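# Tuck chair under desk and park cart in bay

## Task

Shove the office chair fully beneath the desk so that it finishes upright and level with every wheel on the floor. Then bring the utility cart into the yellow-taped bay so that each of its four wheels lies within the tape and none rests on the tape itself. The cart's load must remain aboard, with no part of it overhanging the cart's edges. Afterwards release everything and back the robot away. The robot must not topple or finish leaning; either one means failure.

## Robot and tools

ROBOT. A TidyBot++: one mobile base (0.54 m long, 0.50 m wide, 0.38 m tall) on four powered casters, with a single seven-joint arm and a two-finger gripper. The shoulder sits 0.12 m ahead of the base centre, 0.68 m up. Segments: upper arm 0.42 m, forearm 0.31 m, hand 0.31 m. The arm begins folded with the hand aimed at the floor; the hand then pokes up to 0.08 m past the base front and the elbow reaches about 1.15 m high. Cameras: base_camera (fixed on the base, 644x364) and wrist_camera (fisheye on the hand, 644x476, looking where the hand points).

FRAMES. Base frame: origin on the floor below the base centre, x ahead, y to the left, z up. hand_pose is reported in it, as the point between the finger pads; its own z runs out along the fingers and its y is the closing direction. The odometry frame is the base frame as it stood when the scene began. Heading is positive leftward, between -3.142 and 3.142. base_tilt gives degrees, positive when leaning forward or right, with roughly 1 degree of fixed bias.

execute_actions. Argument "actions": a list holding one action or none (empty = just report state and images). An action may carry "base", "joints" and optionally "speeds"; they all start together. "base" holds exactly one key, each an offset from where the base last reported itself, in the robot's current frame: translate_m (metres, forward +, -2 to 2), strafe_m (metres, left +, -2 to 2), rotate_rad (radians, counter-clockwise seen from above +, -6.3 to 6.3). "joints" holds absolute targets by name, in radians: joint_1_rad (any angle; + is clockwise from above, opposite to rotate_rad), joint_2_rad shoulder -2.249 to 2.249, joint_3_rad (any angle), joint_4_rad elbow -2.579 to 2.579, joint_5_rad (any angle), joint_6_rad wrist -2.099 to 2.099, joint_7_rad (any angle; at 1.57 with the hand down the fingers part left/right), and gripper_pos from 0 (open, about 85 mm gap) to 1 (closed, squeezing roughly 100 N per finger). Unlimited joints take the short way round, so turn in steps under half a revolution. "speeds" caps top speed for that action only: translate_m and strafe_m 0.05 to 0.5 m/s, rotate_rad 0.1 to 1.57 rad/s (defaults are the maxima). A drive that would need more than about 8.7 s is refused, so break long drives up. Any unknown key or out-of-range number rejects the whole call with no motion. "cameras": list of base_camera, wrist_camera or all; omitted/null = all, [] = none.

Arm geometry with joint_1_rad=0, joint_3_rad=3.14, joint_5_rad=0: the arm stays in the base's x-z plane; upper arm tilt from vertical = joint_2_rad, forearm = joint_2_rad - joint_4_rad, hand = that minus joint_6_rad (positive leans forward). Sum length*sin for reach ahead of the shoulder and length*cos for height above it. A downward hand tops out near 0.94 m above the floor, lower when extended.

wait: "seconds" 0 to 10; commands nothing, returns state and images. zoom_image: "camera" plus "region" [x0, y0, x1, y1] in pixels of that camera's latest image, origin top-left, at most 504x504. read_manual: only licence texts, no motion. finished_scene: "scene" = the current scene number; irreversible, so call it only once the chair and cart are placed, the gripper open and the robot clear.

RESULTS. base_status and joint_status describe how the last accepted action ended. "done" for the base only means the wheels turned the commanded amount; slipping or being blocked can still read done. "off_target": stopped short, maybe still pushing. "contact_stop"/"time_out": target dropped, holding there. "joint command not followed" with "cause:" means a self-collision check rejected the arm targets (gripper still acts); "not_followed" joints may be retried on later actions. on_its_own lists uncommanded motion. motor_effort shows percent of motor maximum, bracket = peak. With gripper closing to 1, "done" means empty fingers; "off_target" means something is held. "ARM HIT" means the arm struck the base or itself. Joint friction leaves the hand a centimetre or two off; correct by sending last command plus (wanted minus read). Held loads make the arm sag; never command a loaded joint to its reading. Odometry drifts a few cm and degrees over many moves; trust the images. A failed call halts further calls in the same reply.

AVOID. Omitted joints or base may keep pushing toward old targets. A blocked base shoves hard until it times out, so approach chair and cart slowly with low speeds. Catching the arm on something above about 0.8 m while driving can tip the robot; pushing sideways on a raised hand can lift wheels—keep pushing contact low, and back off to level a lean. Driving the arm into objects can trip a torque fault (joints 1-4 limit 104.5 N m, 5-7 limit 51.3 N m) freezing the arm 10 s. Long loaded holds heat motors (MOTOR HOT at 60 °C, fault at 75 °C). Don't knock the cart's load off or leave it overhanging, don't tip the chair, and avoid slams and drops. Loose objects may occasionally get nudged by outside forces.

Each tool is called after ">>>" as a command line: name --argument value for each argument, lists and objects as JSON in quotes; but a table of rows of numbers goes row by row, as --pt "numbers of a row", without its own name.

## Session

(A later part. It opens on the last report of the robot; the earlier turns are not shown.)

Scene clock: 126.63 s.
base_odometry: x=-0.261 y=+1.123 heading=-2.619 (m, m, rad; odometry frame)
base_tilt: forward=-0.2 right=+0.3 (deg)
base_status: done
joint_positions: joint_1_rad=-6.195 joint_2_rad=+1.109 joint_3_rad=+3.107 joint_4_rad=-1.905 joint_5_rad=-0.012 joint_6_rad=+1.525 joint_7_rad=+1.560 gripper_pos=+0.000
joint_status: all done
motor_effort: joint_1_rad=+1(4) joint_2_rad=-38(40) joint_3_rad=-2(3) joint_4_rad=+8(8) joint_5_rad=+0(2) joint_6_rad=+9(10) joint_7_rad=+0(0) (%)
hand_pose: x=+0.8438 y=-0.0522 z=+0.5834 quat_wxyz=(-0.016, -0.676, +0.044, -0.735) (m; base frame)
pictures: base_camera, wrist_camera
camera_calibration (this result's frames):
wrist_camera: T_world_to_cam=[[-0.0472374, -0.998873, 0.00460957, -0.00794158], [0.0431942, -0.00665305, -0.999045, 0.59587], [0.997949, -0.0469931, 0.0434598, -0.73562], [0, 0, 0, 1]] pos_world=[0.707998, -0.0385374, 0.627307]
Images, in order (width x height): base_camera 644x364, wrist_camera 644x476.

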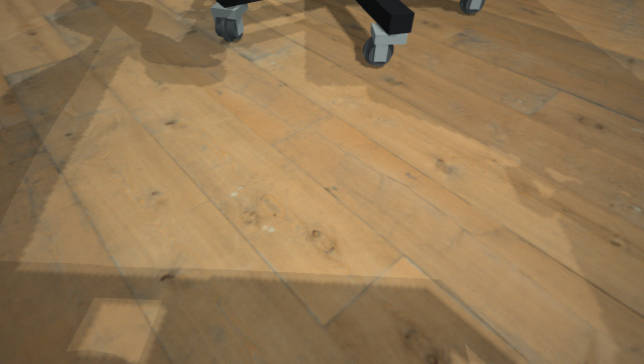

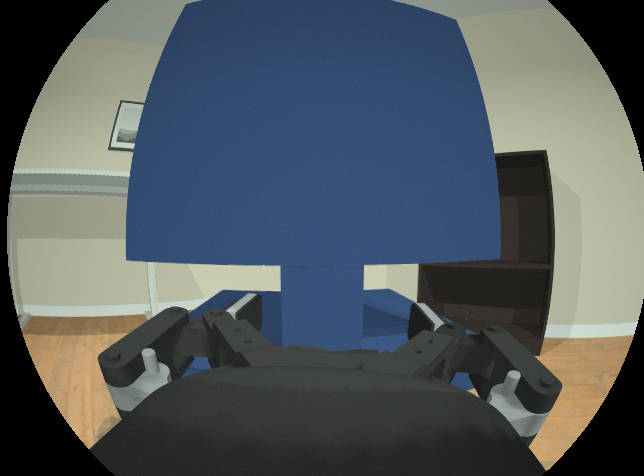

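>>> execute_actions --actions '[{"base":{"translate_m":0.07},"joints":{"joint_1_rad":0.055,"joint_6_rad":1.4},"speeds":{"translate_m":0.06}}]'

Scene clock: 130.30 s.
base_odometry: x=-0.322 y=+1.088 heading=-2.619 (m, m, rad; odometry frame)
base_tilt: forward=-0.2 right=+0.3 (deg)
base_status: done
joint_positions: joint_1_rad=-6.219 joint_2_rad=+1.109 joint_3_rad=+3.107 joint_4_rad=-1.905 joint_5_rad=-0.012 joint_6_rad=+1.437 joint_7_rad=+1.560 gripper_pos=+0.000
joint_status: all done
motor_effort: joint_1_rad=+1(2) joint_2_rad=-38(39) joint_3_rad=-2(3) joint_4_rad=+7(8) joint_5_rad=+0(1) joint_6_rad=+9(9) joint_7_rad=+0(0) (%)
hand_pose: x=+0.8458 y=-0.0339 z=+0.5557 quat_wxyz=(-0.006, -0.709, +0.036, -0.705) (m; base frame)
pictures: base_camera, wrist_camera
camera_calibration (this result's frames):
wrist_camera: T_world_to_cam=[[-0.0201094, -0.999797, 0.00118123, -0.010521], [-0.0445251, -0.000284742, -0.999008, 0.642631], [0.998806, -0.020142, -0.0445103, -0.686518], [0, 0, 0, 1]] pos_world=[0.7141, -0.0241637, 0.611449]
Images, in order (width x height): base_camera 644x364, wrist_camera 644x476.

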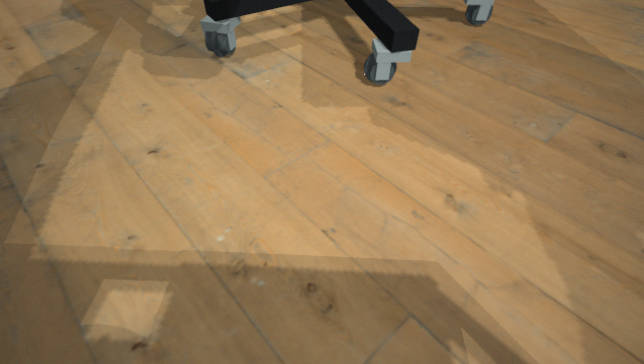

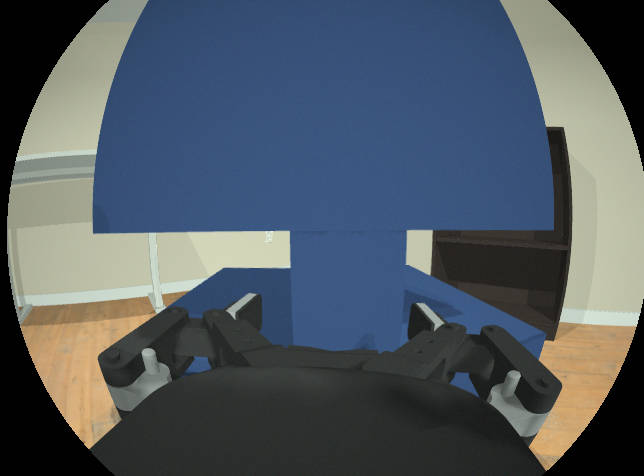

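>>> execute_actions --actions '[{"base":{"translate_m":0.045},"joints":{"joint_1_rad":0.08},"speeds":{"translate_m":0.05}}]'

>>> execute_actions --actions '[{"joints":{"gripper_pos":1}}]'

Scene clock: 133.63 s.
base_odometry: x=-0.361 y=+1.066 heading=-2.620 (m, m, rad; odometry frame)
base_tilt: forward=-0.2 right=+0.3 (deg)
base_status: done
joint_positions: joint_1_rad=-6.210 joint_2_rad=+1.109 joint_3_rad=+3.107 joint_4_rad=-1.909 joint_5_rad=-0.016 joint_6_rad=+1.437 joint_7_rad=+1.560 gripper_pos=+0.000
joint_status: all done
motor_effort: joint_1_rad=+0(1) joint_2_rad=-38(39) joint_3_rad=-2(3) joint_4_rad=+9(16) joint_5_rad=+1(3) joint_6_rad=+8(10) joint_7_rad=+0(0) (%)
hand_pose: x=+0.8445 y=-0.0420 z=+0.5550 quat_wxyz=(-0.011, -0.709, +0.041, -0.704) (m; base frame)
pictures: base_camera, wrist_camera
camera_calibration (this result's frames):
wrist_camera: T_world_to_cam=[[-0.0335545, -0.999437, 0.00060012, -0.00692004], [-0.0472908, 0.000987926, -0.998881, 0.644116], [0.998317, -0.0335453, -0.0472973, -0.68395], [0, 0, 0, 1]] pos_world=[0.713028, -0.0304958, 0.61105]
Images, in order (width x height): base_camera 644x364, wrist_camera 644x476.

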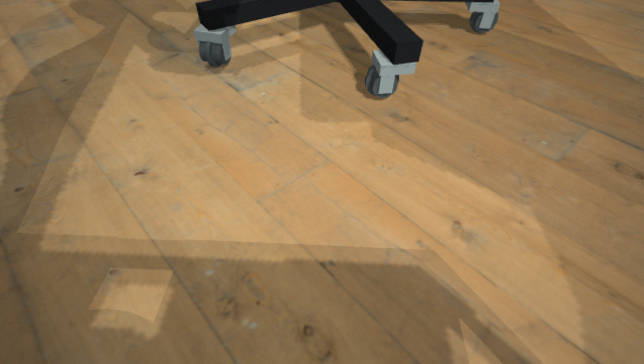

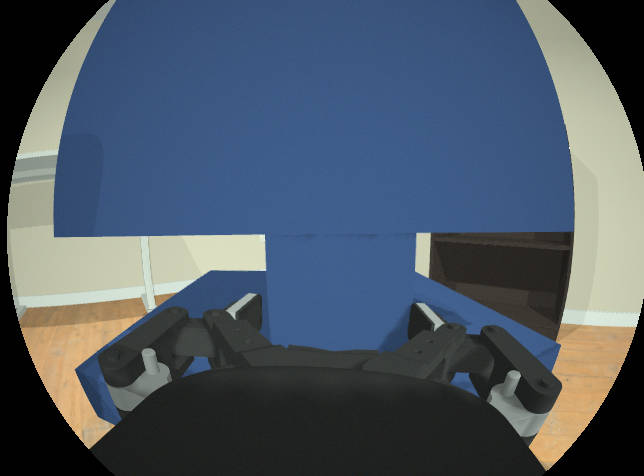

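Scene clock: 134.73 s.
base_odometry: x=-0.361 y=+1.066 heading=-2.620 (m, m, rad; odometry frame)
base_tilt: forward=-0.3 right=+0.3 (deg)
base_status: not commanded
joint_positions: joint_1_rad=-6.196 joint_2_rad=+1.107 joint_3_rad=+3.110 joint_4_rad=-1.919 joint_5_rad=-0.026 joint_6_rad=+1.437 joint_7_rad=+1.560 gripper_pos=+0.999
joint_status: all done
motor_effort: joint_1_rad=-2(6) joint_2_rad=-39(40) joint_3_rad=-4(4) joint_4_rad=+10(14) joint_5_rad=+2(4) joint_6_rad=+9(9) joint_7_rad=+0(1) (%)
hand_pose: x=+0.8405 y=-0.0562 z=+0.5525 quat_wxyz=(-0.020, -0.712, +0.050, -0.700) (m; base frame)
pictures: base_camera, wrist_camera
camera_calibration (this result's frames):
wrist_camera: T_world_to_cam=[[-0.0587813, -0.99827, 0.00139999, -0.000428883], [-0.0560235, 0.00189863, -0.998428, 0.648601], [0.996698, -0.0587673, -0.0560382, -0.675803], [0, 0, 0, 1]] pos_world=[0.709883, -0.0413747, 0.609711]
Images, in order (width x height): base_camera 644x364, wrist_camera 644x476.

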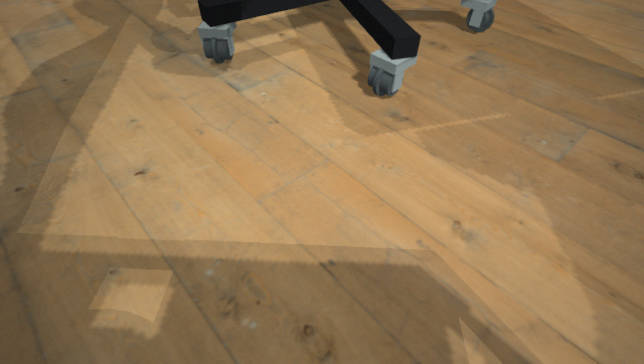

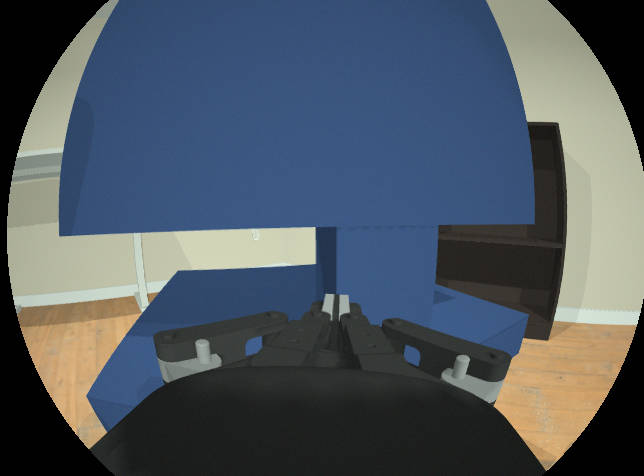

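>>> execute_actions --actions '[{"base":{"strafe_m":0.03}}]' --cameras '[]'

>>> execute_actions --actions '[{"base":{"translate_m":0.06},"speeds":{"translate_m":0.08}}]' --cameras '["wrist_camera"]'

>>> execute_actions --actions '[{"base":{"strafe_m":-0.13},"speeds":{"strafe_m":0.06}}]'

Scene clock: 141.87 s.
base_odometry: x=-0.346 y=+1.040 heading=-2.620 (m, m, rad; odometry frame)
base_tilt: forward=-0.2 right=+0.3 (deg)
base_status: done
joint_positions: joint_1_rad=-6.208 joint_2_rad=+1.107 joint_3_rad=+3.110 joint_4_rad=-1.911 joint_5_rad=-0.026 joint_6_rad=+1.437 joint_7_rad=+1.560 gripper_pos=+0.999
joint_status: not commanded
motor_effort: joint_1_rad=+1(4) joint_2_rad=-37(39) joint_3_rad=-2(4) joint_4_rad=+7(11) joint_5_rad=+1(3) joint_6_rad=+9(9) joint_7_rad=+0(0) (%)
hand_pose: x=+0.8436 y=-0.0478 z=+0.5552 quat_wxyz=(-0.016, -0.709, +0.046, -0.703) (m; base frame)
pictures: none
No camera images: the call's "cameras" was empty. Leave "cameras" out to get every camera's image.

Scene clock: 143.13 s.
base_odometry: x=-0.398 y=+1.010 heading=-2.619 (m, m, rad; odometry frame)
base_tilt: forward=-0.2 right=+0.3 (deg)
base_status: done
joint_positions: joint_1_rad=-6.208 joint_2_rad=+1.107 joint_3_rad=+3.110 joint_4_rad=-1.910 joint_5_rad=-0.026 joint_6_rad=+1.437 joint_7_rad=+1.560 gripper_pos=+0.999
joint_status: not commanded
motor_effort: joint_1_rad=+1(0) joint_2_rad=-38(41) joint_3_rad=-1(2) joint_4_rad=+7(9) joint_5_rad=+0(0) joint_6_rad=+9(9) joint_7_rad=+0(0) (%)
hand_pose: x=+0.8438 y=-0.0479 z=+0.5553 quat_wxyz=(-0.016, -0.709, +0.046, -0.703) (m; base frame)
pictures: wrist_camera
camera_calibration (this result's frames):
wrist_camera: T_world_to_cam=[[-0.0472026, -0.998884, 0.00158344, -0.00183382], [-0.0477172, 0.000671493, -0.998861, 0.644768], [0.997745, -0.0472244, -0.0476957, -0.683413], [0, 0, 0, 1]] pos_world=[0.712551, -0.0345385, 0.61144]
Images, in order (width x height): wrist_camera 644x476.

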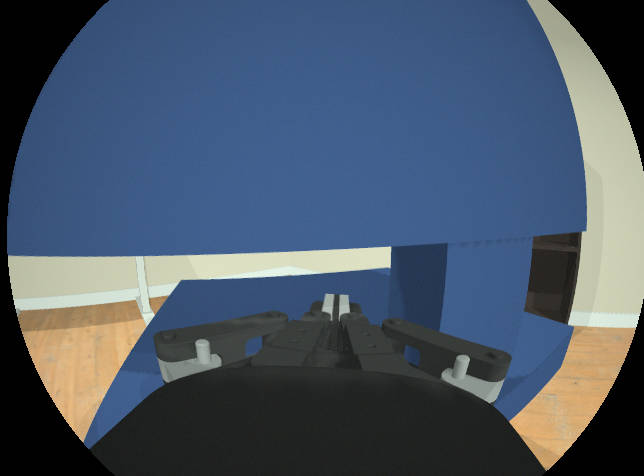

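Scene clock: 145.83 s.
base_odometry: x=-0.463 y=+1.122 heading=-2.619 (m, m, rad; odometry frame)
base_tilt: forward=-0.2 right=+0.3 (deg)
base_status: done
joint_positions: joint_1_rad=-6.208 joint_2_rad=+1.107 joint_3_rad=+3.106 joint_4_rad=-1.910 joint_5_rad=-0.026 joint_6_rad=+1.437 joint_7_rad=+1.560 gripper_pos=+0.999
joint_status: not commanded
motor_effort: joint_1_rad=+1(7) joint_2_rad=-38(39) joint_3_rad=-2(2) joint_4_rad=+8(9) joint_5_rad=+0(4) joint_6_rad=+9(9) joint_7_rad=+0(0) (%)
hand_pose: x=+0.8439 y=-0.0460 z=+0.5554 quat_wxyz=(-0.014, -0.709, +0.046, -0.703) (m; base frame)
pictures: base_camera, wrist_camera
camera_calibration (this result's frames):
wrist_camera: T_world_to_cam=[[-0.045108, -0.99898, -0.00200073, 0.00023407], [-0.0474416, 0.00414269, -0.998865, 0.644776], [0.997855, -0.0449619, -0.0475801, -0.68348], [0, 0, 0, 1]] pos_world=[0.712614, -0.0331679, 0.611525]
Images, in order (width x height): base_camera 644x364, wrist_camera 644x476.

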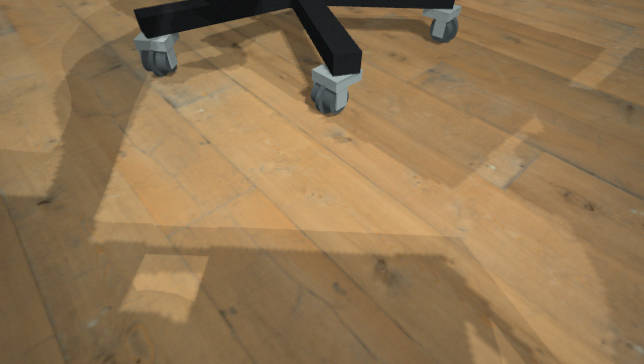

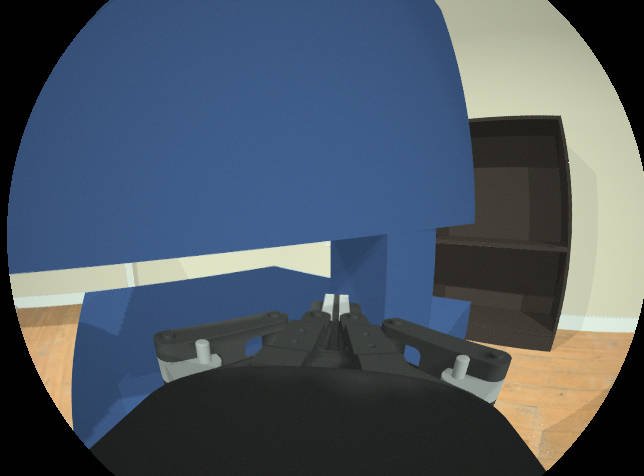

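>>> execute_actions --actions '[{"base":{"translate_m":-0.15}}]' --cameras '[]'

>>> execute_actions --actions '[{"base":{"strafe_m":-0.85},"joints":{"gripper_pos":0,"joint_1_rad":0.02}}]' --cameras '[]'

>>> execute_actions --actions '[{"base":{"translate_m":0.29}}]' --cameras '[]'

>>> execute_actions --actions '[{"base":{"rotate_rad":0.8}}]'

Scene clock: 150.67 s.
base_odometry: x=-0.333 y=+1.198 heading=-2.619 (m, m, rad; odometry frame)
base_tilt: forward=-0.3 right=+0.3 (deg)
base_status: done
joint_positions: joint_1_rad=-6.208 joint_2_rad=+1.107 joint_3_rad=+3.106 joint_4_rad=-1.909 joint_5_rad=-0.026 joint_6_rad=+1.437 joint_7_rad=+1.560 gripper_pos=+0.999
joint_status: not commanded
motor_effort: joint_1_rad=+1(2) joint_2_rad=-38(39) joint_3_rad=-2(2) joint_4_rad=+7(9) joint_5_rad=+0(1) joint_6_rad=+9(9) joint_7_rad=+0(0) (%)
hand_pose: x=+0.8443 y=-0.0461 z=+0.5558 quat_wxyz=(-0.014, -0.709, +0.046, -0.704) (m; base frame)
pictures: none
No camera images: the call's "cameras" was empty. Leave "cameras" out to get every camera's image.

Scene clock: 153.73 s.
base_odometry: x=-0.757 y=+1.935 heading=-2.619 (m, m, rad; odometry frame)
base_tilt: forward=-0.2 right=+0.3 (deg)
base_status: done
joint_positions: joint_1_rad=-6.263 joint_2_rad=+1.107 joint_3_rad=+3.106 joint_4_rad=-1.909 joint_5_rad=-0.026 joint_6_rad=+1.437 joint_7_rad=+1.560 gripper_pos=+0.000
joint_status: all done
motor_effort: joint_1_rad=+1(5) joint_2_rad=-38(39) joint_3_rad=-2(3) joint_4_rad=+8(7) joint_5_rad=+1(1) joint_6_rad=+9(9) joint_7_rad=+0(0) (%)
hand_pose: x=+0.8457 y=-0.0057 z=+0.5558 quat_wxyz=(+0.006, -0.710, +0.027, -0.704) (m; base frame)
pictures: none
No camera images: the call's "cameras" was empty. Leave "cameras" out to get every camera's image.

Scene clock: 155.60 s.
base_odometry: x=-1.008 y=+1.790 heading=-2.620 (m, m, rad; odometry frame)
base_tilt: forward=-0.2 right=+0.3 (deg)
base_status: done
joint_positions: joint_1_rad=-6.263 joint_2_rad=+1.107 joint_3_rad=+3.106 joint_4_rad=-1.906 joint_5_rad=-0.026 joint_6_rad=+1.437 joint_7_rad=+1.560 gripper_pos=+0.000
joint_status: not commanded
motor_effort: joint_1_rad=+1(0) joint_2_rad=-38(40) joint_3_rad=-1(2) joint_4_rad=+8(8) joint_5_rad=+0(1) joint_6_rad=+9(9) joint_7_rad=+0(0) (%)
hand_pose: x=+0.8467 y=-0.0057 z=+0.5569 quat_wxyz=(+0.006, -0.709, +0.027, -0.705) (m; base frame)
pictures: none
No camera images: the call's "cameras" was empty. Leave "cameras" out to get every camera's image.

Scene clock: 157.60 s.
base_odometry: x=-1.008 y=+1.790 heading=-1.821 (m, m, rad; odometry frame)
base_tilt: forward=-0.2 right=+0.3 (deg)
base_status: done
joint_positions: joint_1_rad=-6.271 joint_2_rad=+1.107 joint_3_rad=+3.104 joint_4_rad=-1.906 joint_5_rad=-0.026 joint_6_rad=+1.437 joint_7_rad=+1.560 gripper_pos=+0.000
joint_status: not commanded
motor_effort: joint_1_rad=+1(7) joint_2_rad=-38(39) joint_3_rad=-2(4) joint_4_rad=+8(8) joint_5_rad=+0(2) joint_6_rad=+9(9) joint_7_rad=+0(0) (%)
hand_pose: x=+0.8467 y=+0.0013 z=+0.5569 quat_wxyz=(+0.010, -0.709, +0.024, -0.705) (m; base frame)
pictures: base_camera, wrist_camera
camera_calibration (this result's frames):
wrist_camera: T_world_to_cam=[[0.0196811, -0.999799, -0.0039444, -0.00611419], [-0.043379, 0.00308755, -0.999054, 0.642889], [0.998865, 0.0198336, -0.0433095, -0.68737], [0, 0, 0, 1]] pos_world=[0.714598, 0.00553509, 0.612487]
Images, in order (width x height): base_camera 644x364, wrist_camera 644x476.

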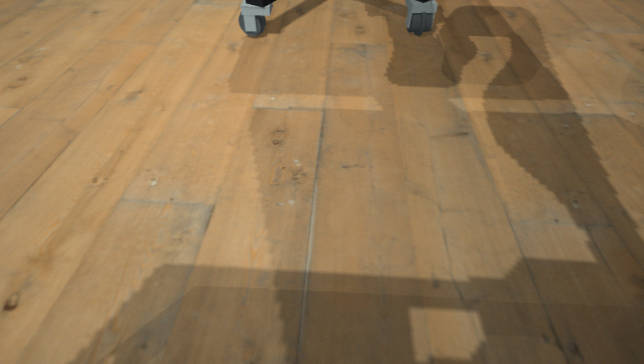

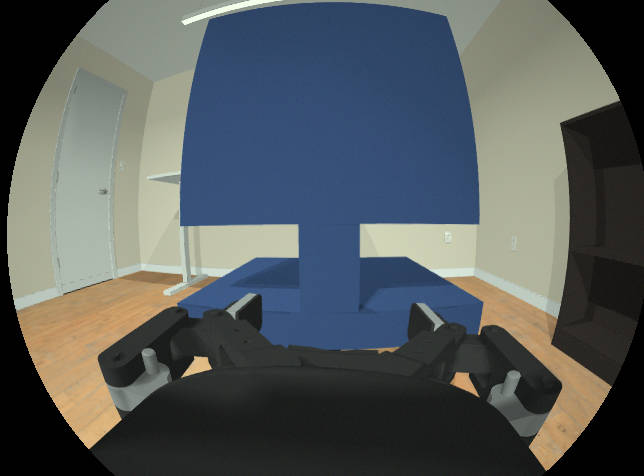

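>>> execute_actions --actions '[{"base":{"translate_m":0.16}}]' --cameras '["wrist_camera"]'

Scene clock: 160.90 s.
base_odometry: x=-1.048 y=+1.635 heading=-1.819 (m, m, rad; odometry frame)
base_tilt: forward=-0.2 right=+0.3 (deg)
base_status: done
joint_positions: joint_1_rad=-6.271 joint_2_rad=+1.108 joint_3_rad=+3.104 joint_4_rad=-1.904 joint_5_rad=-0.026 joint_6_rad=+1.437 joint_7_rad=+1.560 gripper_pos=+0.000
joint_status: not commanded
motor_effort: joint_1_rad=+1(1) joint_2_rad=-38(40) joint_3_rad=-1(3) joint_4_rad=+7(8) joint_5_rad=+0(1) joint_6_rad=+8(9) joint_7_rad=+0(0) (%)
hand_pose: x=+0.8472 y=+0.0013 z=+0.5573 quat_wxyz=(+0.010, -0.708, +0.024, -0.705) (m; base frame)
pictures: wrist_camera
camera_calibration (this result's frames):
wrist_camera: T_world_to_cam=[[0.0196189, -0.9998, -0.00393179, -0.00610173], [-0.0419468, 0.00310598, -0.999115, 0.64213], [0.998927, 0.0197665, -0.0418774, -0.688739], [0, 0, 0, 1]] pos_world=[0.715055, 0.00551899, 0.612695]
Images, in order (width x height): wrist_camera 644x476.

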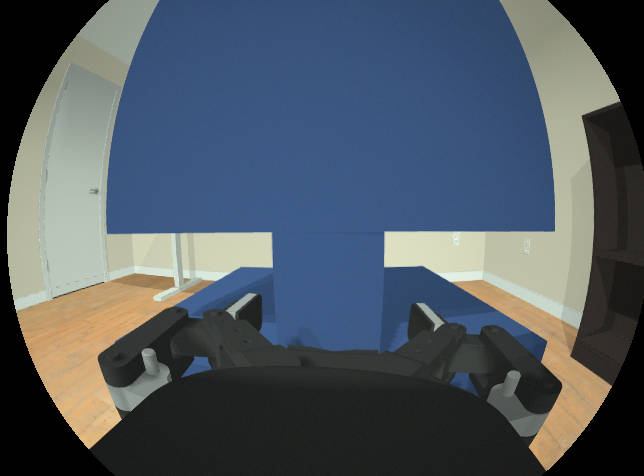

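>>> execute_actions --actions '[{"base":{"strafe_m":0.006}}]' --cameras '["wrist_camera"]'

>>> execute_actions --actions '[{"base":{"translate_m":0.09},"speeds":{"translate_m":0.05}}]'

Scene clock: 163.17 s.
base_odometry: x=-1.042 y=+1.633 heading=-1.820 (m, m, rad; odometry frame)
base_tilt: forward=-0.3 right=+0.2 (deg)
base_status: done
joint_positions: joint_1_rad=-6.270 joint_2_rad=+1.108 joint_3_rad=+3.104 joint_4_rad=-1.904 joint_5_rad=-0.026 joint_6_rad=+1.437 joint_7_rad=+1.560 gripper_pos=+0.000
joint_status: not commanded
motor_effort: joint_1_rad=+2(4) joint_2_rad=-38(39) joint_3_rad=-1(3) joint_4_rad=+7(8) joint_5_rad=+0(1) joint_6_rad=+9(9) joint_7_rad=+0(0) (%)
hand_pose: x=+0.8472 y=+0.0000 z=+0.5573 quat_wxyz=(+0.009, -0.708, +0.025, -0.705) (m; base frame)
pictures: wrist_camera
camera_calibration (this result's frames):
wrist_camera: T_world_to_cam=[[0.0178799, -0.999833, -0.00390211, -0.00591503], [-0.0419413, 0.00314927, -0.999115, 0.642129], [0.99896, 0.0180278, -0.0418779, -0.688743], [0, 0, 0, 1]] pos_world=[0.715064, 0.00448023, 0.612694]
Images, in order (width x height): wrist_camera 644x476.

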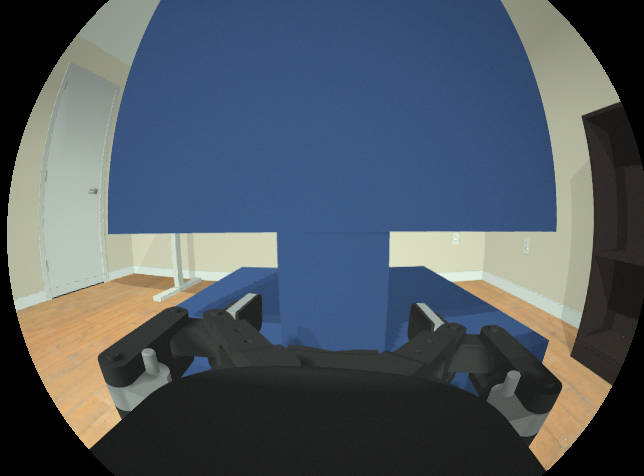

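Scene clock: 165.43 s.
base_odometry: x=-1.064 y=+1.546 heading=-1.819 (m, m, rad; odometry frame)
base_tilt: forward=-0.2 right=+0.3 (deg)
base_status: done
joint_positions: joint_1_rad=-6.270 joint_2_rad=+1.108 joint_3_rad=+3.104 joint_4_rad=-1.904 joint_5_rad=-0.026 joint_6_rad=+1.437 joint_7_rad=+1.560 gripper_pos=+0.000
joint_status: not commanded
motor_effort: joint_1_rad=+2(6) joint_2_rad=-38(39) joint_3_rad=-1(4) joint_4_rad=+7(8) joint_5_rad=+0(2) joint_6_rad=+8(9) joint_7_rad=+0(0) (%)
hand_pose: x=+0.8472 y=+0.0003 z=+0.5573 quat_wxyz=(+0.009, -0.708, +0.025, -0.705) (m; base frame)
pictures: base_camera, wrist_camera
camera_calibration (this result's frames):
wrist_camera: T_world_to_cam=[[0.018218, -0.999826, -0.00390415, -0.00595393], [-0.0420039, 0.003136, -0.999113, 0.642135], [0.998951, 0.0183658, -0.0419395, -0.6887], [0, 0, 0, 1]] pos_world=[0.715058, 0.00468191, 0.612658]
Images, in order (width x height): base_camera 644x364, wrist_camera 644x476.

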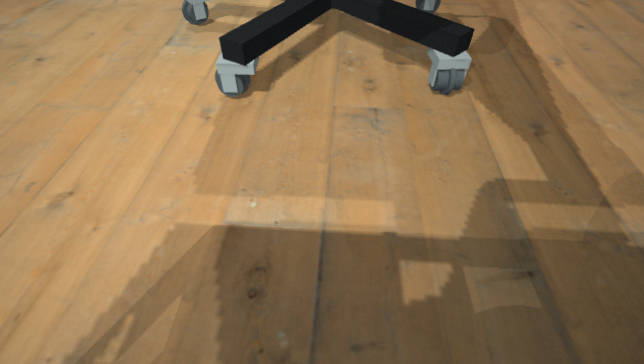

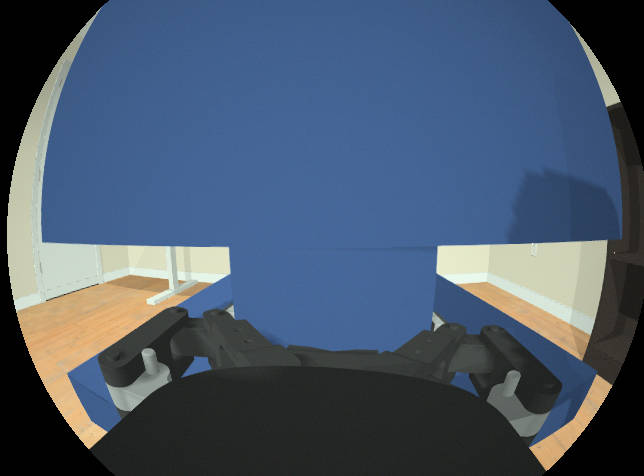

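>>> execute_actions --actions '[{"joints":{"gripper_pos":1}}]' --cameras '[]'

>>> execute_actions --actions '[{"base":{"strafe_m":0.58},"speeds":{"strafe_m":0.15}}]'

>>> execute_actions --actions '[{"base":{"translate_m":0.95},"speeds":{"translate_m":0.25}}]'

Scene clock: 169.37 s.
base_odometry: x=-1.064 y=+1.546 heading=-1.819 (m, m, rad; odometry frame)
base_tilt: forward=-0.3 right=+0.3 (deg)
base_status: not commanded
joint_positions: joint_1_rad=-6.274 joint_2_rad=+1.106 joint_3_rad=+3.107 joint_4_rad=-1.910 joint_5_rad=-0.021 joint_6_rad=+1.437 joint_7_rad=+1.565 gripper_pos=+0.077
joint_status: gripper_pos off_target (ended at +0.077, target +1.000)
motor_effort: joint_1_rad=+3(7) joint_2_rad=-36(38) joint_3_rad=-3(5) joint_4_rad=+11(12) joint_5_rad=-1(5) joint_6_rad=+5(8) joint_7_rad=-3(7) (%)
hand_pose: x=+0.8455 y=+0.0033 z=+0.5567 quat_wxyz=(+0.009, -0.710, +0.019, -0.704) (m; base frame)
pictures: none
No camera images: the call's "cameras" was empty. Leave "cameras" out to get every camera's image.

Scene clock: 174.07 s.
base_odometry: x=-0.502 y=+1.403 heading=-1.820 (m, m, rad; odometry frame)
base_tilt: forward=-0.3 right=+0.3 (deg)
base_status: done
joint_positions: joint_1_rad=-6.164 joint_2_rad=+1.107 joint_3_rad=+3.166 joint_4_rad=-1.896 joint_5_rad=-0.158 joint_6_rad=+1.425 joint_7_rad=+1.541 gripper_pos=+0.086
joint_status: not commanded
motor_effort: joint_1_rad=-17(26) joint_2_rad=-37(41) joint_3_rad=-9(13) joint_4_rad=+8(10) joint_5_rad=+17(24) joint_6_rad=+8(12) joint_7_rad=+3(4) (%)
hand_pose: x=+0.8338 y=-0.1437 z=+0.5564 quat_wxyz=(-0.090, -0.700, +0.112, -0.699) (m; base frame)
pictures: base_camera, wrist_camera
camera_calibration (this result's frames):
wrist_camera: T_world_to_cam=[[-0.243817, -0.969718, 0.0141499, 0.0630695], [-0.0464056, -0.0029082, -0.998918, 0.643851], [0.96871, -0.24421, -0.0442913, -0.683891], [0, 0, 0, 1]] pos_world=[0.707748, -0.103981, 0.611971]
Images, in order (width x height): base_camera 644x364, wrist_camera 644x476.

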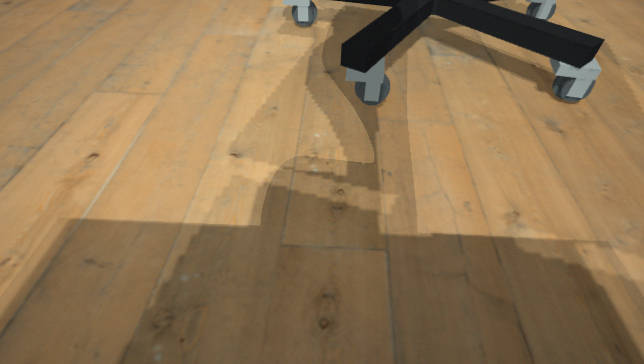

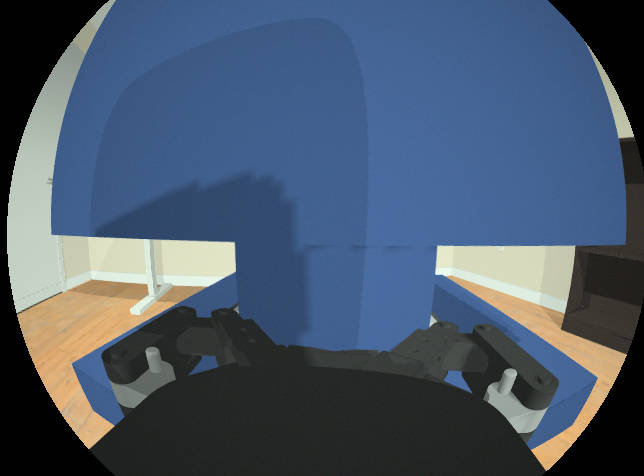

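Scene clock: 178.70 s.
base_odometry: x=-0.735 y=+0.482 heading=-1.819 (m, m, rad; odometry frame)
base_tilt: forward=-0.2 right=+0.3 (deg)
base_status: done
joint_positions: joint_1_rad=-6.264 joint_2_rad=+1.099 joint_3_rad=+3.131 joint_4_rad=-1.914 joint_5_rad=-0.036 joint_6_rad=+1.425 joint_7_rad=+1.558 gripper_pos=+0.087
joint_status: not commanded
motor_effort: joint_1_rad=+4(20) joint_2_rad=-36(39) joint_3_rad=-2(11) joint_4_rad=+8(17) joint_5_rad=-2(20) joint_6_rad=+7(9) joint_7_rad=-5(5) (%)
hand_pose: x=+0.8450 y=-0.0194 z=+0.5560 quat_wxyz=(-0.008, -0.713, +0.027, -0.701) (m; base frame)
pictures: base_camera, wrist_camera
camera_calibration (this result's frames):
wrist_camera: T_world_to_cam=[[-0.0100279, -0.999808, 0.0168349, -0.0132332], [-0.0559373, -0.0162485, -0.998302, 0.651824], [0.998384, -0.0109525, -0.0557636, -0.67856], [0, 0, 0, 1]] pos_world=[0.713791, -0.0100715, 0.613101]
Images, in order (width x height): base_camera 644x364, wrist_camera 644x476.

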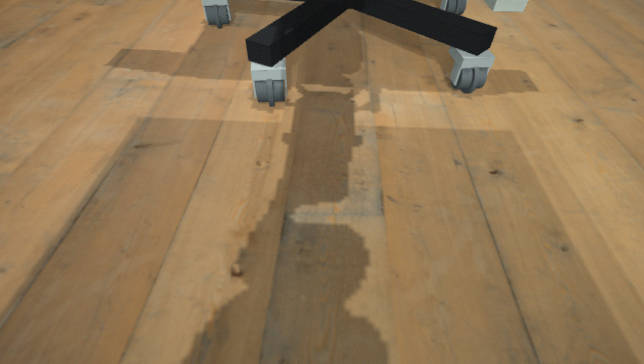

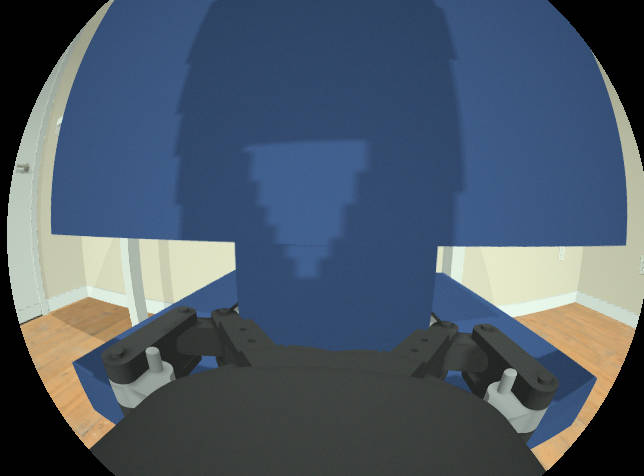

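>>> execute_actions --actions '[{"base":{"strafe_m":0.22},"speeds":{"strafe_m":0.1}}]' --cameras '[]'

>>> execute_actions --actions '[{"base":{"translate_m":0.38},"speeds":{"translate_m":0.1}}]'

Scene clock: 183.60 s.
base_odometry: x=-0.522 y=+0.428 heading=-1.819 (m, m, rad; odometry frame)
base_tilt: forward=-0.3 right=+0.3 (deg)
base_status: done
joint_positions: joint_1_rad=-6.149 joint_2_rad=+1.103 joint_3_rad=+3.165 joint_4_rad=-1.906 joint_5_rad=-0.146 joint_6_rad=+1.424 joint_7_rad=+1.544 gripper_pos=+0.088
joint_status: not commanded
motor_effort: joint_1_rad=-19(24) joint_2_rad=-38(40) joint_3_rad=-11(13) joint_4_rad=+7(10) joint_5_rad=+17(21) joint_6_rad=+10(12) joint_7_rad=+2(6) (%)
hand_pose: x=+0.8302 y=-0.1502 z=+0.5562 quat_wxyz=(-0.093, -0.703, +0.111, -0.697) (m; base frame)
pictures: none
No camera images: the call's "cameras" was empty. Leave "cameras" out to get every camera's image.

Scene clock: 198.60 s.
base_odometry: x=-0.615 y=+0.063 heading=-1.821 (m, m, rad; odometry frame)
base_tilt: forward=-0.3 right=+0.3 (deg)
base_status: translate_m time_out (by the wheels' count: +0.376 of +0.380)
joint_positions: joint_1_rad=-6.194 joint_2_rad=+1.061 joint_3_rad=+3.168 joint_4_rad=-2.082 joint_5_rad=+0.060 joint_6_rad=+1.506 joint_7_rad=+1.547 gripper_pos=+0.088
joint_status: not commanded
motor_effort: joint_1_rad=-12(20) joint_2_rad=-24(39) joint_3_rad=-11(15) joint_4_rad=+41(43) joint_5_rad=-12(21) joint_6_rad=-10(14) joint_7_rad=-1(4) (%)
hand_pose: x=+0.7944 y=-0.0524 z=+0.5519 quat_wxyz=(-0.015, -0.730, +0.016, -0.683) (m; base frame)
pictures: base_camera, wrist_camera
camera_calibration (this result's frames):
wrist_camera: T_world_to_cam=[[-0.00118899, -0.99916, 0.0409525, -0.0670125], [-0.105922, -0.0405963, -0.993545, 0.680161], [0.994374, -0.00551909, -0.105785, -0.59754], [0, 0, 0, 1]] pos_world=[0.666143, -0.0426421, 0.615305]
Images, in order (width x height): base_camera 644x364, wrist_camera 644x476.

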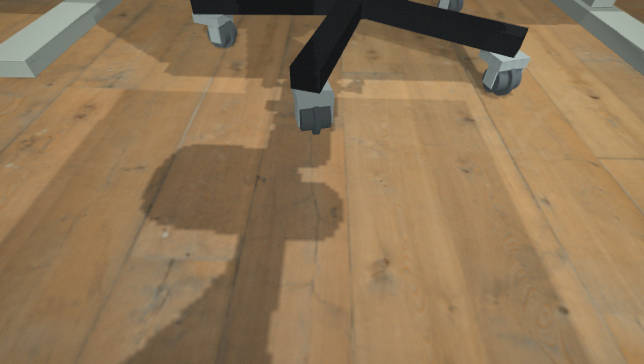

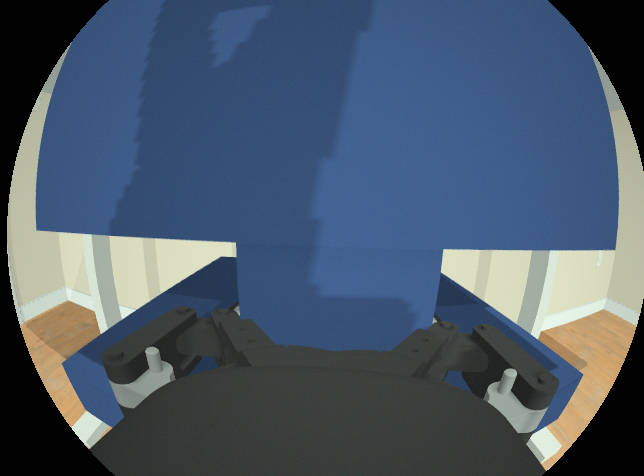

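Blocked, probably with the back against the desk edge. I'll relieve the push, release and look.

>>> execute_actions --actions '[{"base":{"translate_m":-0.045},"speeds":{"translate_m":0.05}}]' --cameras '[]'

>>> execute_actions --actions '[{"joints":{"gripper_pos":0}}]' --cameras '[]'

>>> execute_actions --actions '[{"base":{"translate_m":-0.3},"speeds":{"translate_m":0.2}}]'

>>> execute_actions --actions '[{"base":{"strafe_m":0.85},"joints":{"joint_1_rad":0.9,"joint_2_rad":-0.5,"joint_4_rad":-1.3,"joint_6_rad":-1.5}}]'

Scene clock: 203.20 s.
base_odometry: x=-0.604 y=+0.107 heading=-1.821 (m, m, rad; odometry frame)
base_tilt: forward=-0.2 right=+0.3 (deg)
base_status: done
joint_positions: joint_1_rad=-6.221 joint_2_rad=+1.091 joint_3_rad=+3.162 joint_4_rad=-1.948 joint_5_rad=+0.015 joint_6_rad=+1.440 joint_7_rad=+1.554 gripper_pos=+0.088
joint_status: not commanded
motor_effort: joint_1_rad=-4(11) joint_2_rad=-33(37) joint_3_rad=-8(10) joint_4_rad=+14(39) joint_5_rad=-5(12) joint_6_rad=+6(13) joint_7_rad=-4(5) (%)
hand_pose: x=+0.8341 y=-0.0478 z=+0.5545 quat_wxyz=(-0.021, -0.717, +0.019, -0.697) (m; base frame)
pictures: none
No camera images: the call's "cameras" was empty. Leave "cameras" out to get every camera's image.

Scene clock: 204.40 s.
base_odometry: x=-0.604 y=+0.107 heading=-1.821 (m, m, rad; odometry frame)
base_tilt: forward=-0.2 right=+0.3 (deg)
base_status: not commanded
joint_positions: joint_1_rad=-6.226 joint_2_rad=+1.099 joint_3_rad=+3.138 joint_4_rad=-1.927 joint_5_rad=-0.031 joint_6_rad=+1.440 joint_7_rad=+1.554 gripper_pos=+0.000
joint_status: all done
motor_effort: joint_1_rad=-3(4) joint_2_rad=-36(38) joint_3_rad=-5(8) joint_4_rad=+11(15) joint_5_rad=+3(6) joint_6_rad=+6(9) joint_7_rad=-1(4) (%)
hand_pose: x=+0.8394 y=-0.0478 z=+0.5558 quat_wxyz=(-0.022, -0.712, +0.039, -0.701) (m; base frame)
pictures: none
No camera images: the call's "cameras" was empty. Leave "cameras" out to get every camera's image.

Scene clock: 206.70 s.
base_odometry: x=-0.529 y=+0.398 heading=-1.821 (m, m, rad; odometry frame)
base_tilt: forward=-0.3 right=+0.3 (deg)
base_status: done
joint_positions: joint_1_rad=-6.251 joint_2_rad=+1.103 joint_3_rad=+3.124 joint_4_rad=-1.901 joint_5_rad=-0.031 joint_6_rad=+1.439 joint_7_rad=+1.554 gripper_pos=+0.000
joint_status: not commanded
motor_effort: joint_1_rad=+1(4) joint_2_rad=-38(40) joint_3_rad=-1(5) joint_4_rad=+7(10) joint_5_rad=+0(3) joint_6_rad=+9(10) joint_7_rad=+0(1) (%)
hand_pose: x=+0.8484 y=-0.0240 z=+0.5617 quat_wxyz=(-0.007, -0.705, +0.032, -0.709) (m; base frame)
pictures: base_camera, wrist_camera
camera_calibration (this result's frames):
wrist_camera: T_world_to_cam=[[-0.0151482, -0.999856, 0.00761179, -0.00839457], [-0.0332008, -0.00710549, -0.999423, 0.639184], [0.999334, -0.0153922, -0.0330884, -0.695395], [0, 0, 0, 1]] pos_world=[0.716026, -0.0145553, 0.61587]
Images, in order (width x height): base_camera 644x364, wrist_camera 644x476.

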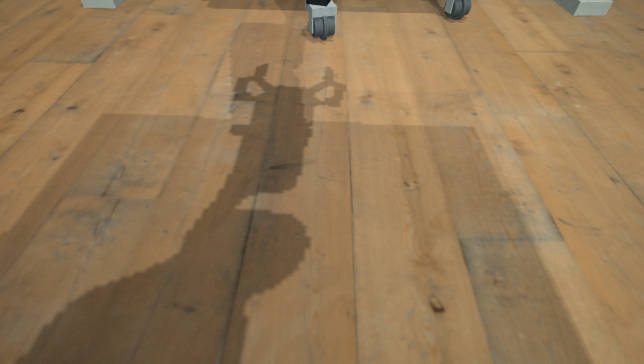

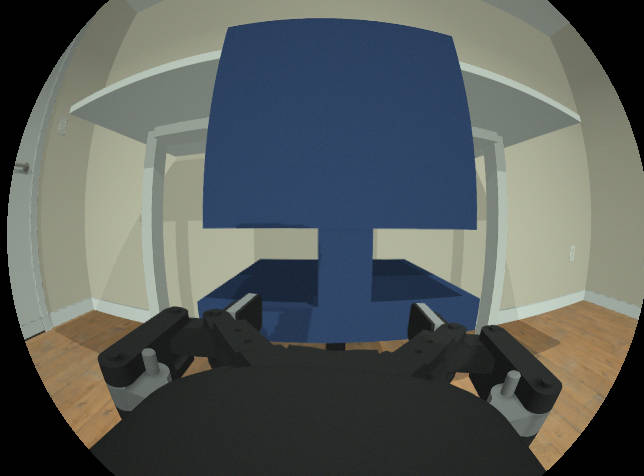

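Scene clock: 210.03 s.
base_odometry: x=+0.295 y=+0.187 heading=-1.821 (m, m, rad; odometry frame)
base_tilt: forward=-0.3 right=+0.3 (deg)
base_status: done
joint_positions: joint_1_rad=-5.400 joint_2_rad=-0.502 joint_3_rad=+3.121 joint_4_rad=-1.313 joint_5_rad=-0.031 joint_6_rad=-1.461 joint_7_rad=+1.554 gripper_pos=+0.000
joint_status: all done
motor_effort: joint_1_rad=+1(5) joint_2_rad=+1(40) joint_3_rad=+0(4) joint_4_rad=+16(20) joint_5_rad=+0(2) joint_6_rad=+7(9) joint_7_rad=+0(0) (%)
hand_pose: x=+0.3009 y=-0.1906 z=+1.0662 quat_wxyz=(-0.164, -0.823, +0.381, -0.388) (m; base frame)
pictures: base_camera, wrist_camera
camera_calibration (this result's frames):
wrist_camera: T_world_to_cam=[[-0.713874, -0.700054, -0.0175459, 0.107118], [-0.462108, 0.489761, -0.739317, 1.0704], [0.526155, -0.519672, -0.673129, 0.59457], [0, 0, 0, 1]] pos_world=[0.258271, -0.140269, 1.19346]
Images, in order (width x height): base_camera 644x364, wrist_camera 644x476.

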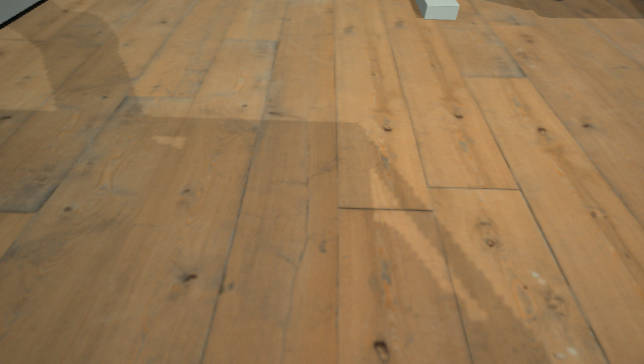

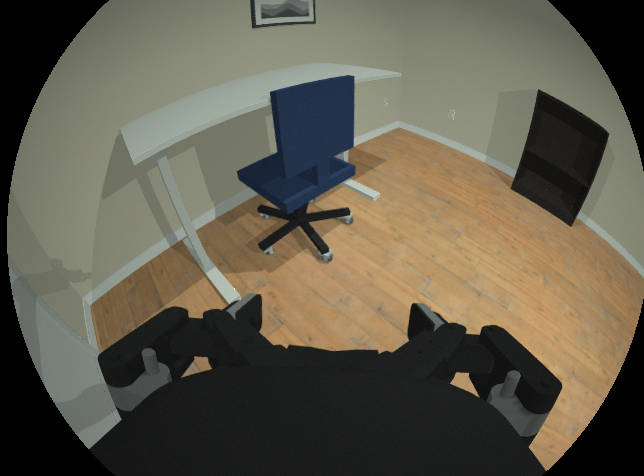

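>>> execute_actions --actions '[{"base":{"translate_m":0.3},"joints":{"joint_1_rad":0,"joint_2_rad":-0.34,"joint_4_rad":-2.5,"joint_6_rad":0.1}}]' --cameras '[]'

>>> execute_actions --actions '[{"base":{"rotate_rad":2.8}}]'

Scene clock: 214.60 s.
base_odometry: x=+0.220 y=-0.103 heading=-1.821 (m, m, rad; odometry frame)
base_tilt: forward=-0.3 right=+0.3 (deg)
base_status: done
joint_positions: joint_1_rad=-6.268 joint_2_rad=-0.355 joint_3_rad=+3.121 joint_4_rad=-2.486 joint_5_rad=-0.031 joint_6_rad=+0.056 joint_7_rad=+1.554 gripper_pos=+0.000
joint_status: all done
motor_effort: joint_1_rad=+1(1) joint_2_rad=-5(9) joint_3_rad=+0(1) joint_4_rad=+18(20) joint_5_rad=+0(1) joint_6_rad=+8(7) joint_7_rad=+0(0) (%)
hand_pose: x=+0.5113 y=+0.0031 z=+0.7585 quat_wxyz=(+0.009, -0.861, +0.017, -0.508) (m; base frame)
pictures: none
No camera images: the call's "cameras" was empty. Leave "cameras" out to get every camera's image.

Scene clock: 217.67 s.
base_odometry: x=+0.220 y=-0.103 heading=+0.978 (m, m, rad; odometry frame)
base_tilt: forward=-0.3 right=+0.3 (deg)
base_status: done
joint_positions: joint_1_rad=-6.271 joint_2_rad=-0.351 joint_3_rad=+3.119 joint_4_rad=-2.486 joint_5_rad=-0.031 joint_6_rad=+0.057 joint_7_rad=+1.554 gripper_pos=+0.000
joint_status: not commanded
motor_effort: joint_1_rad=+1(0) joint_2_rad=-6(6) joint_3_rad=+0(1) joint_4_rad=+17(18) joint_5_rad=+0(0) joint_6_rad=+7(8) joint_7_rad=+0(0) (%)
hand_pose: x=+0.5118 y=+0.0046 z=+0.7575 quat_wxyz=(+0.010, -0.862, +0.015, -0.507) (m; base frame)
pictures: base_camera, wrist_camera
camera_calibration (this result's frames):
wrist_camera: T_world_to_cam=[[0.0400935, -0.999095, -0.0142338, 0.00193419], [-0.518115, -0.00860715, -0.855268, 0.962841], [0.854371, 0.0416654, -0.517991, 0.0891672], [0, 0, 0, 1]] pos_world=[0.422603, 0.00650456, 0.869702]
Images, in order (width x height): base_camera 644x364, wrist_camera 644x476.

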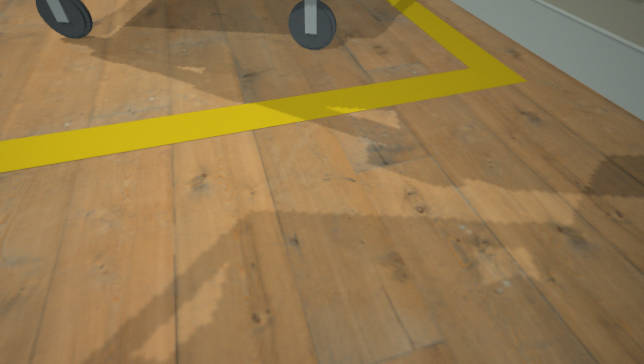

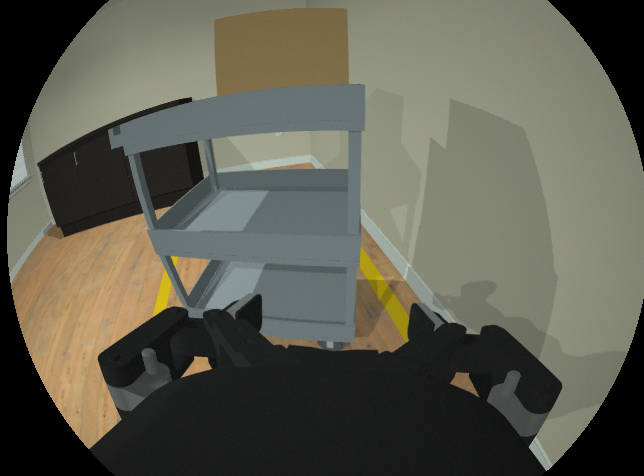

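>>> finished_scene --scene 1

The scene is finished: the task was done.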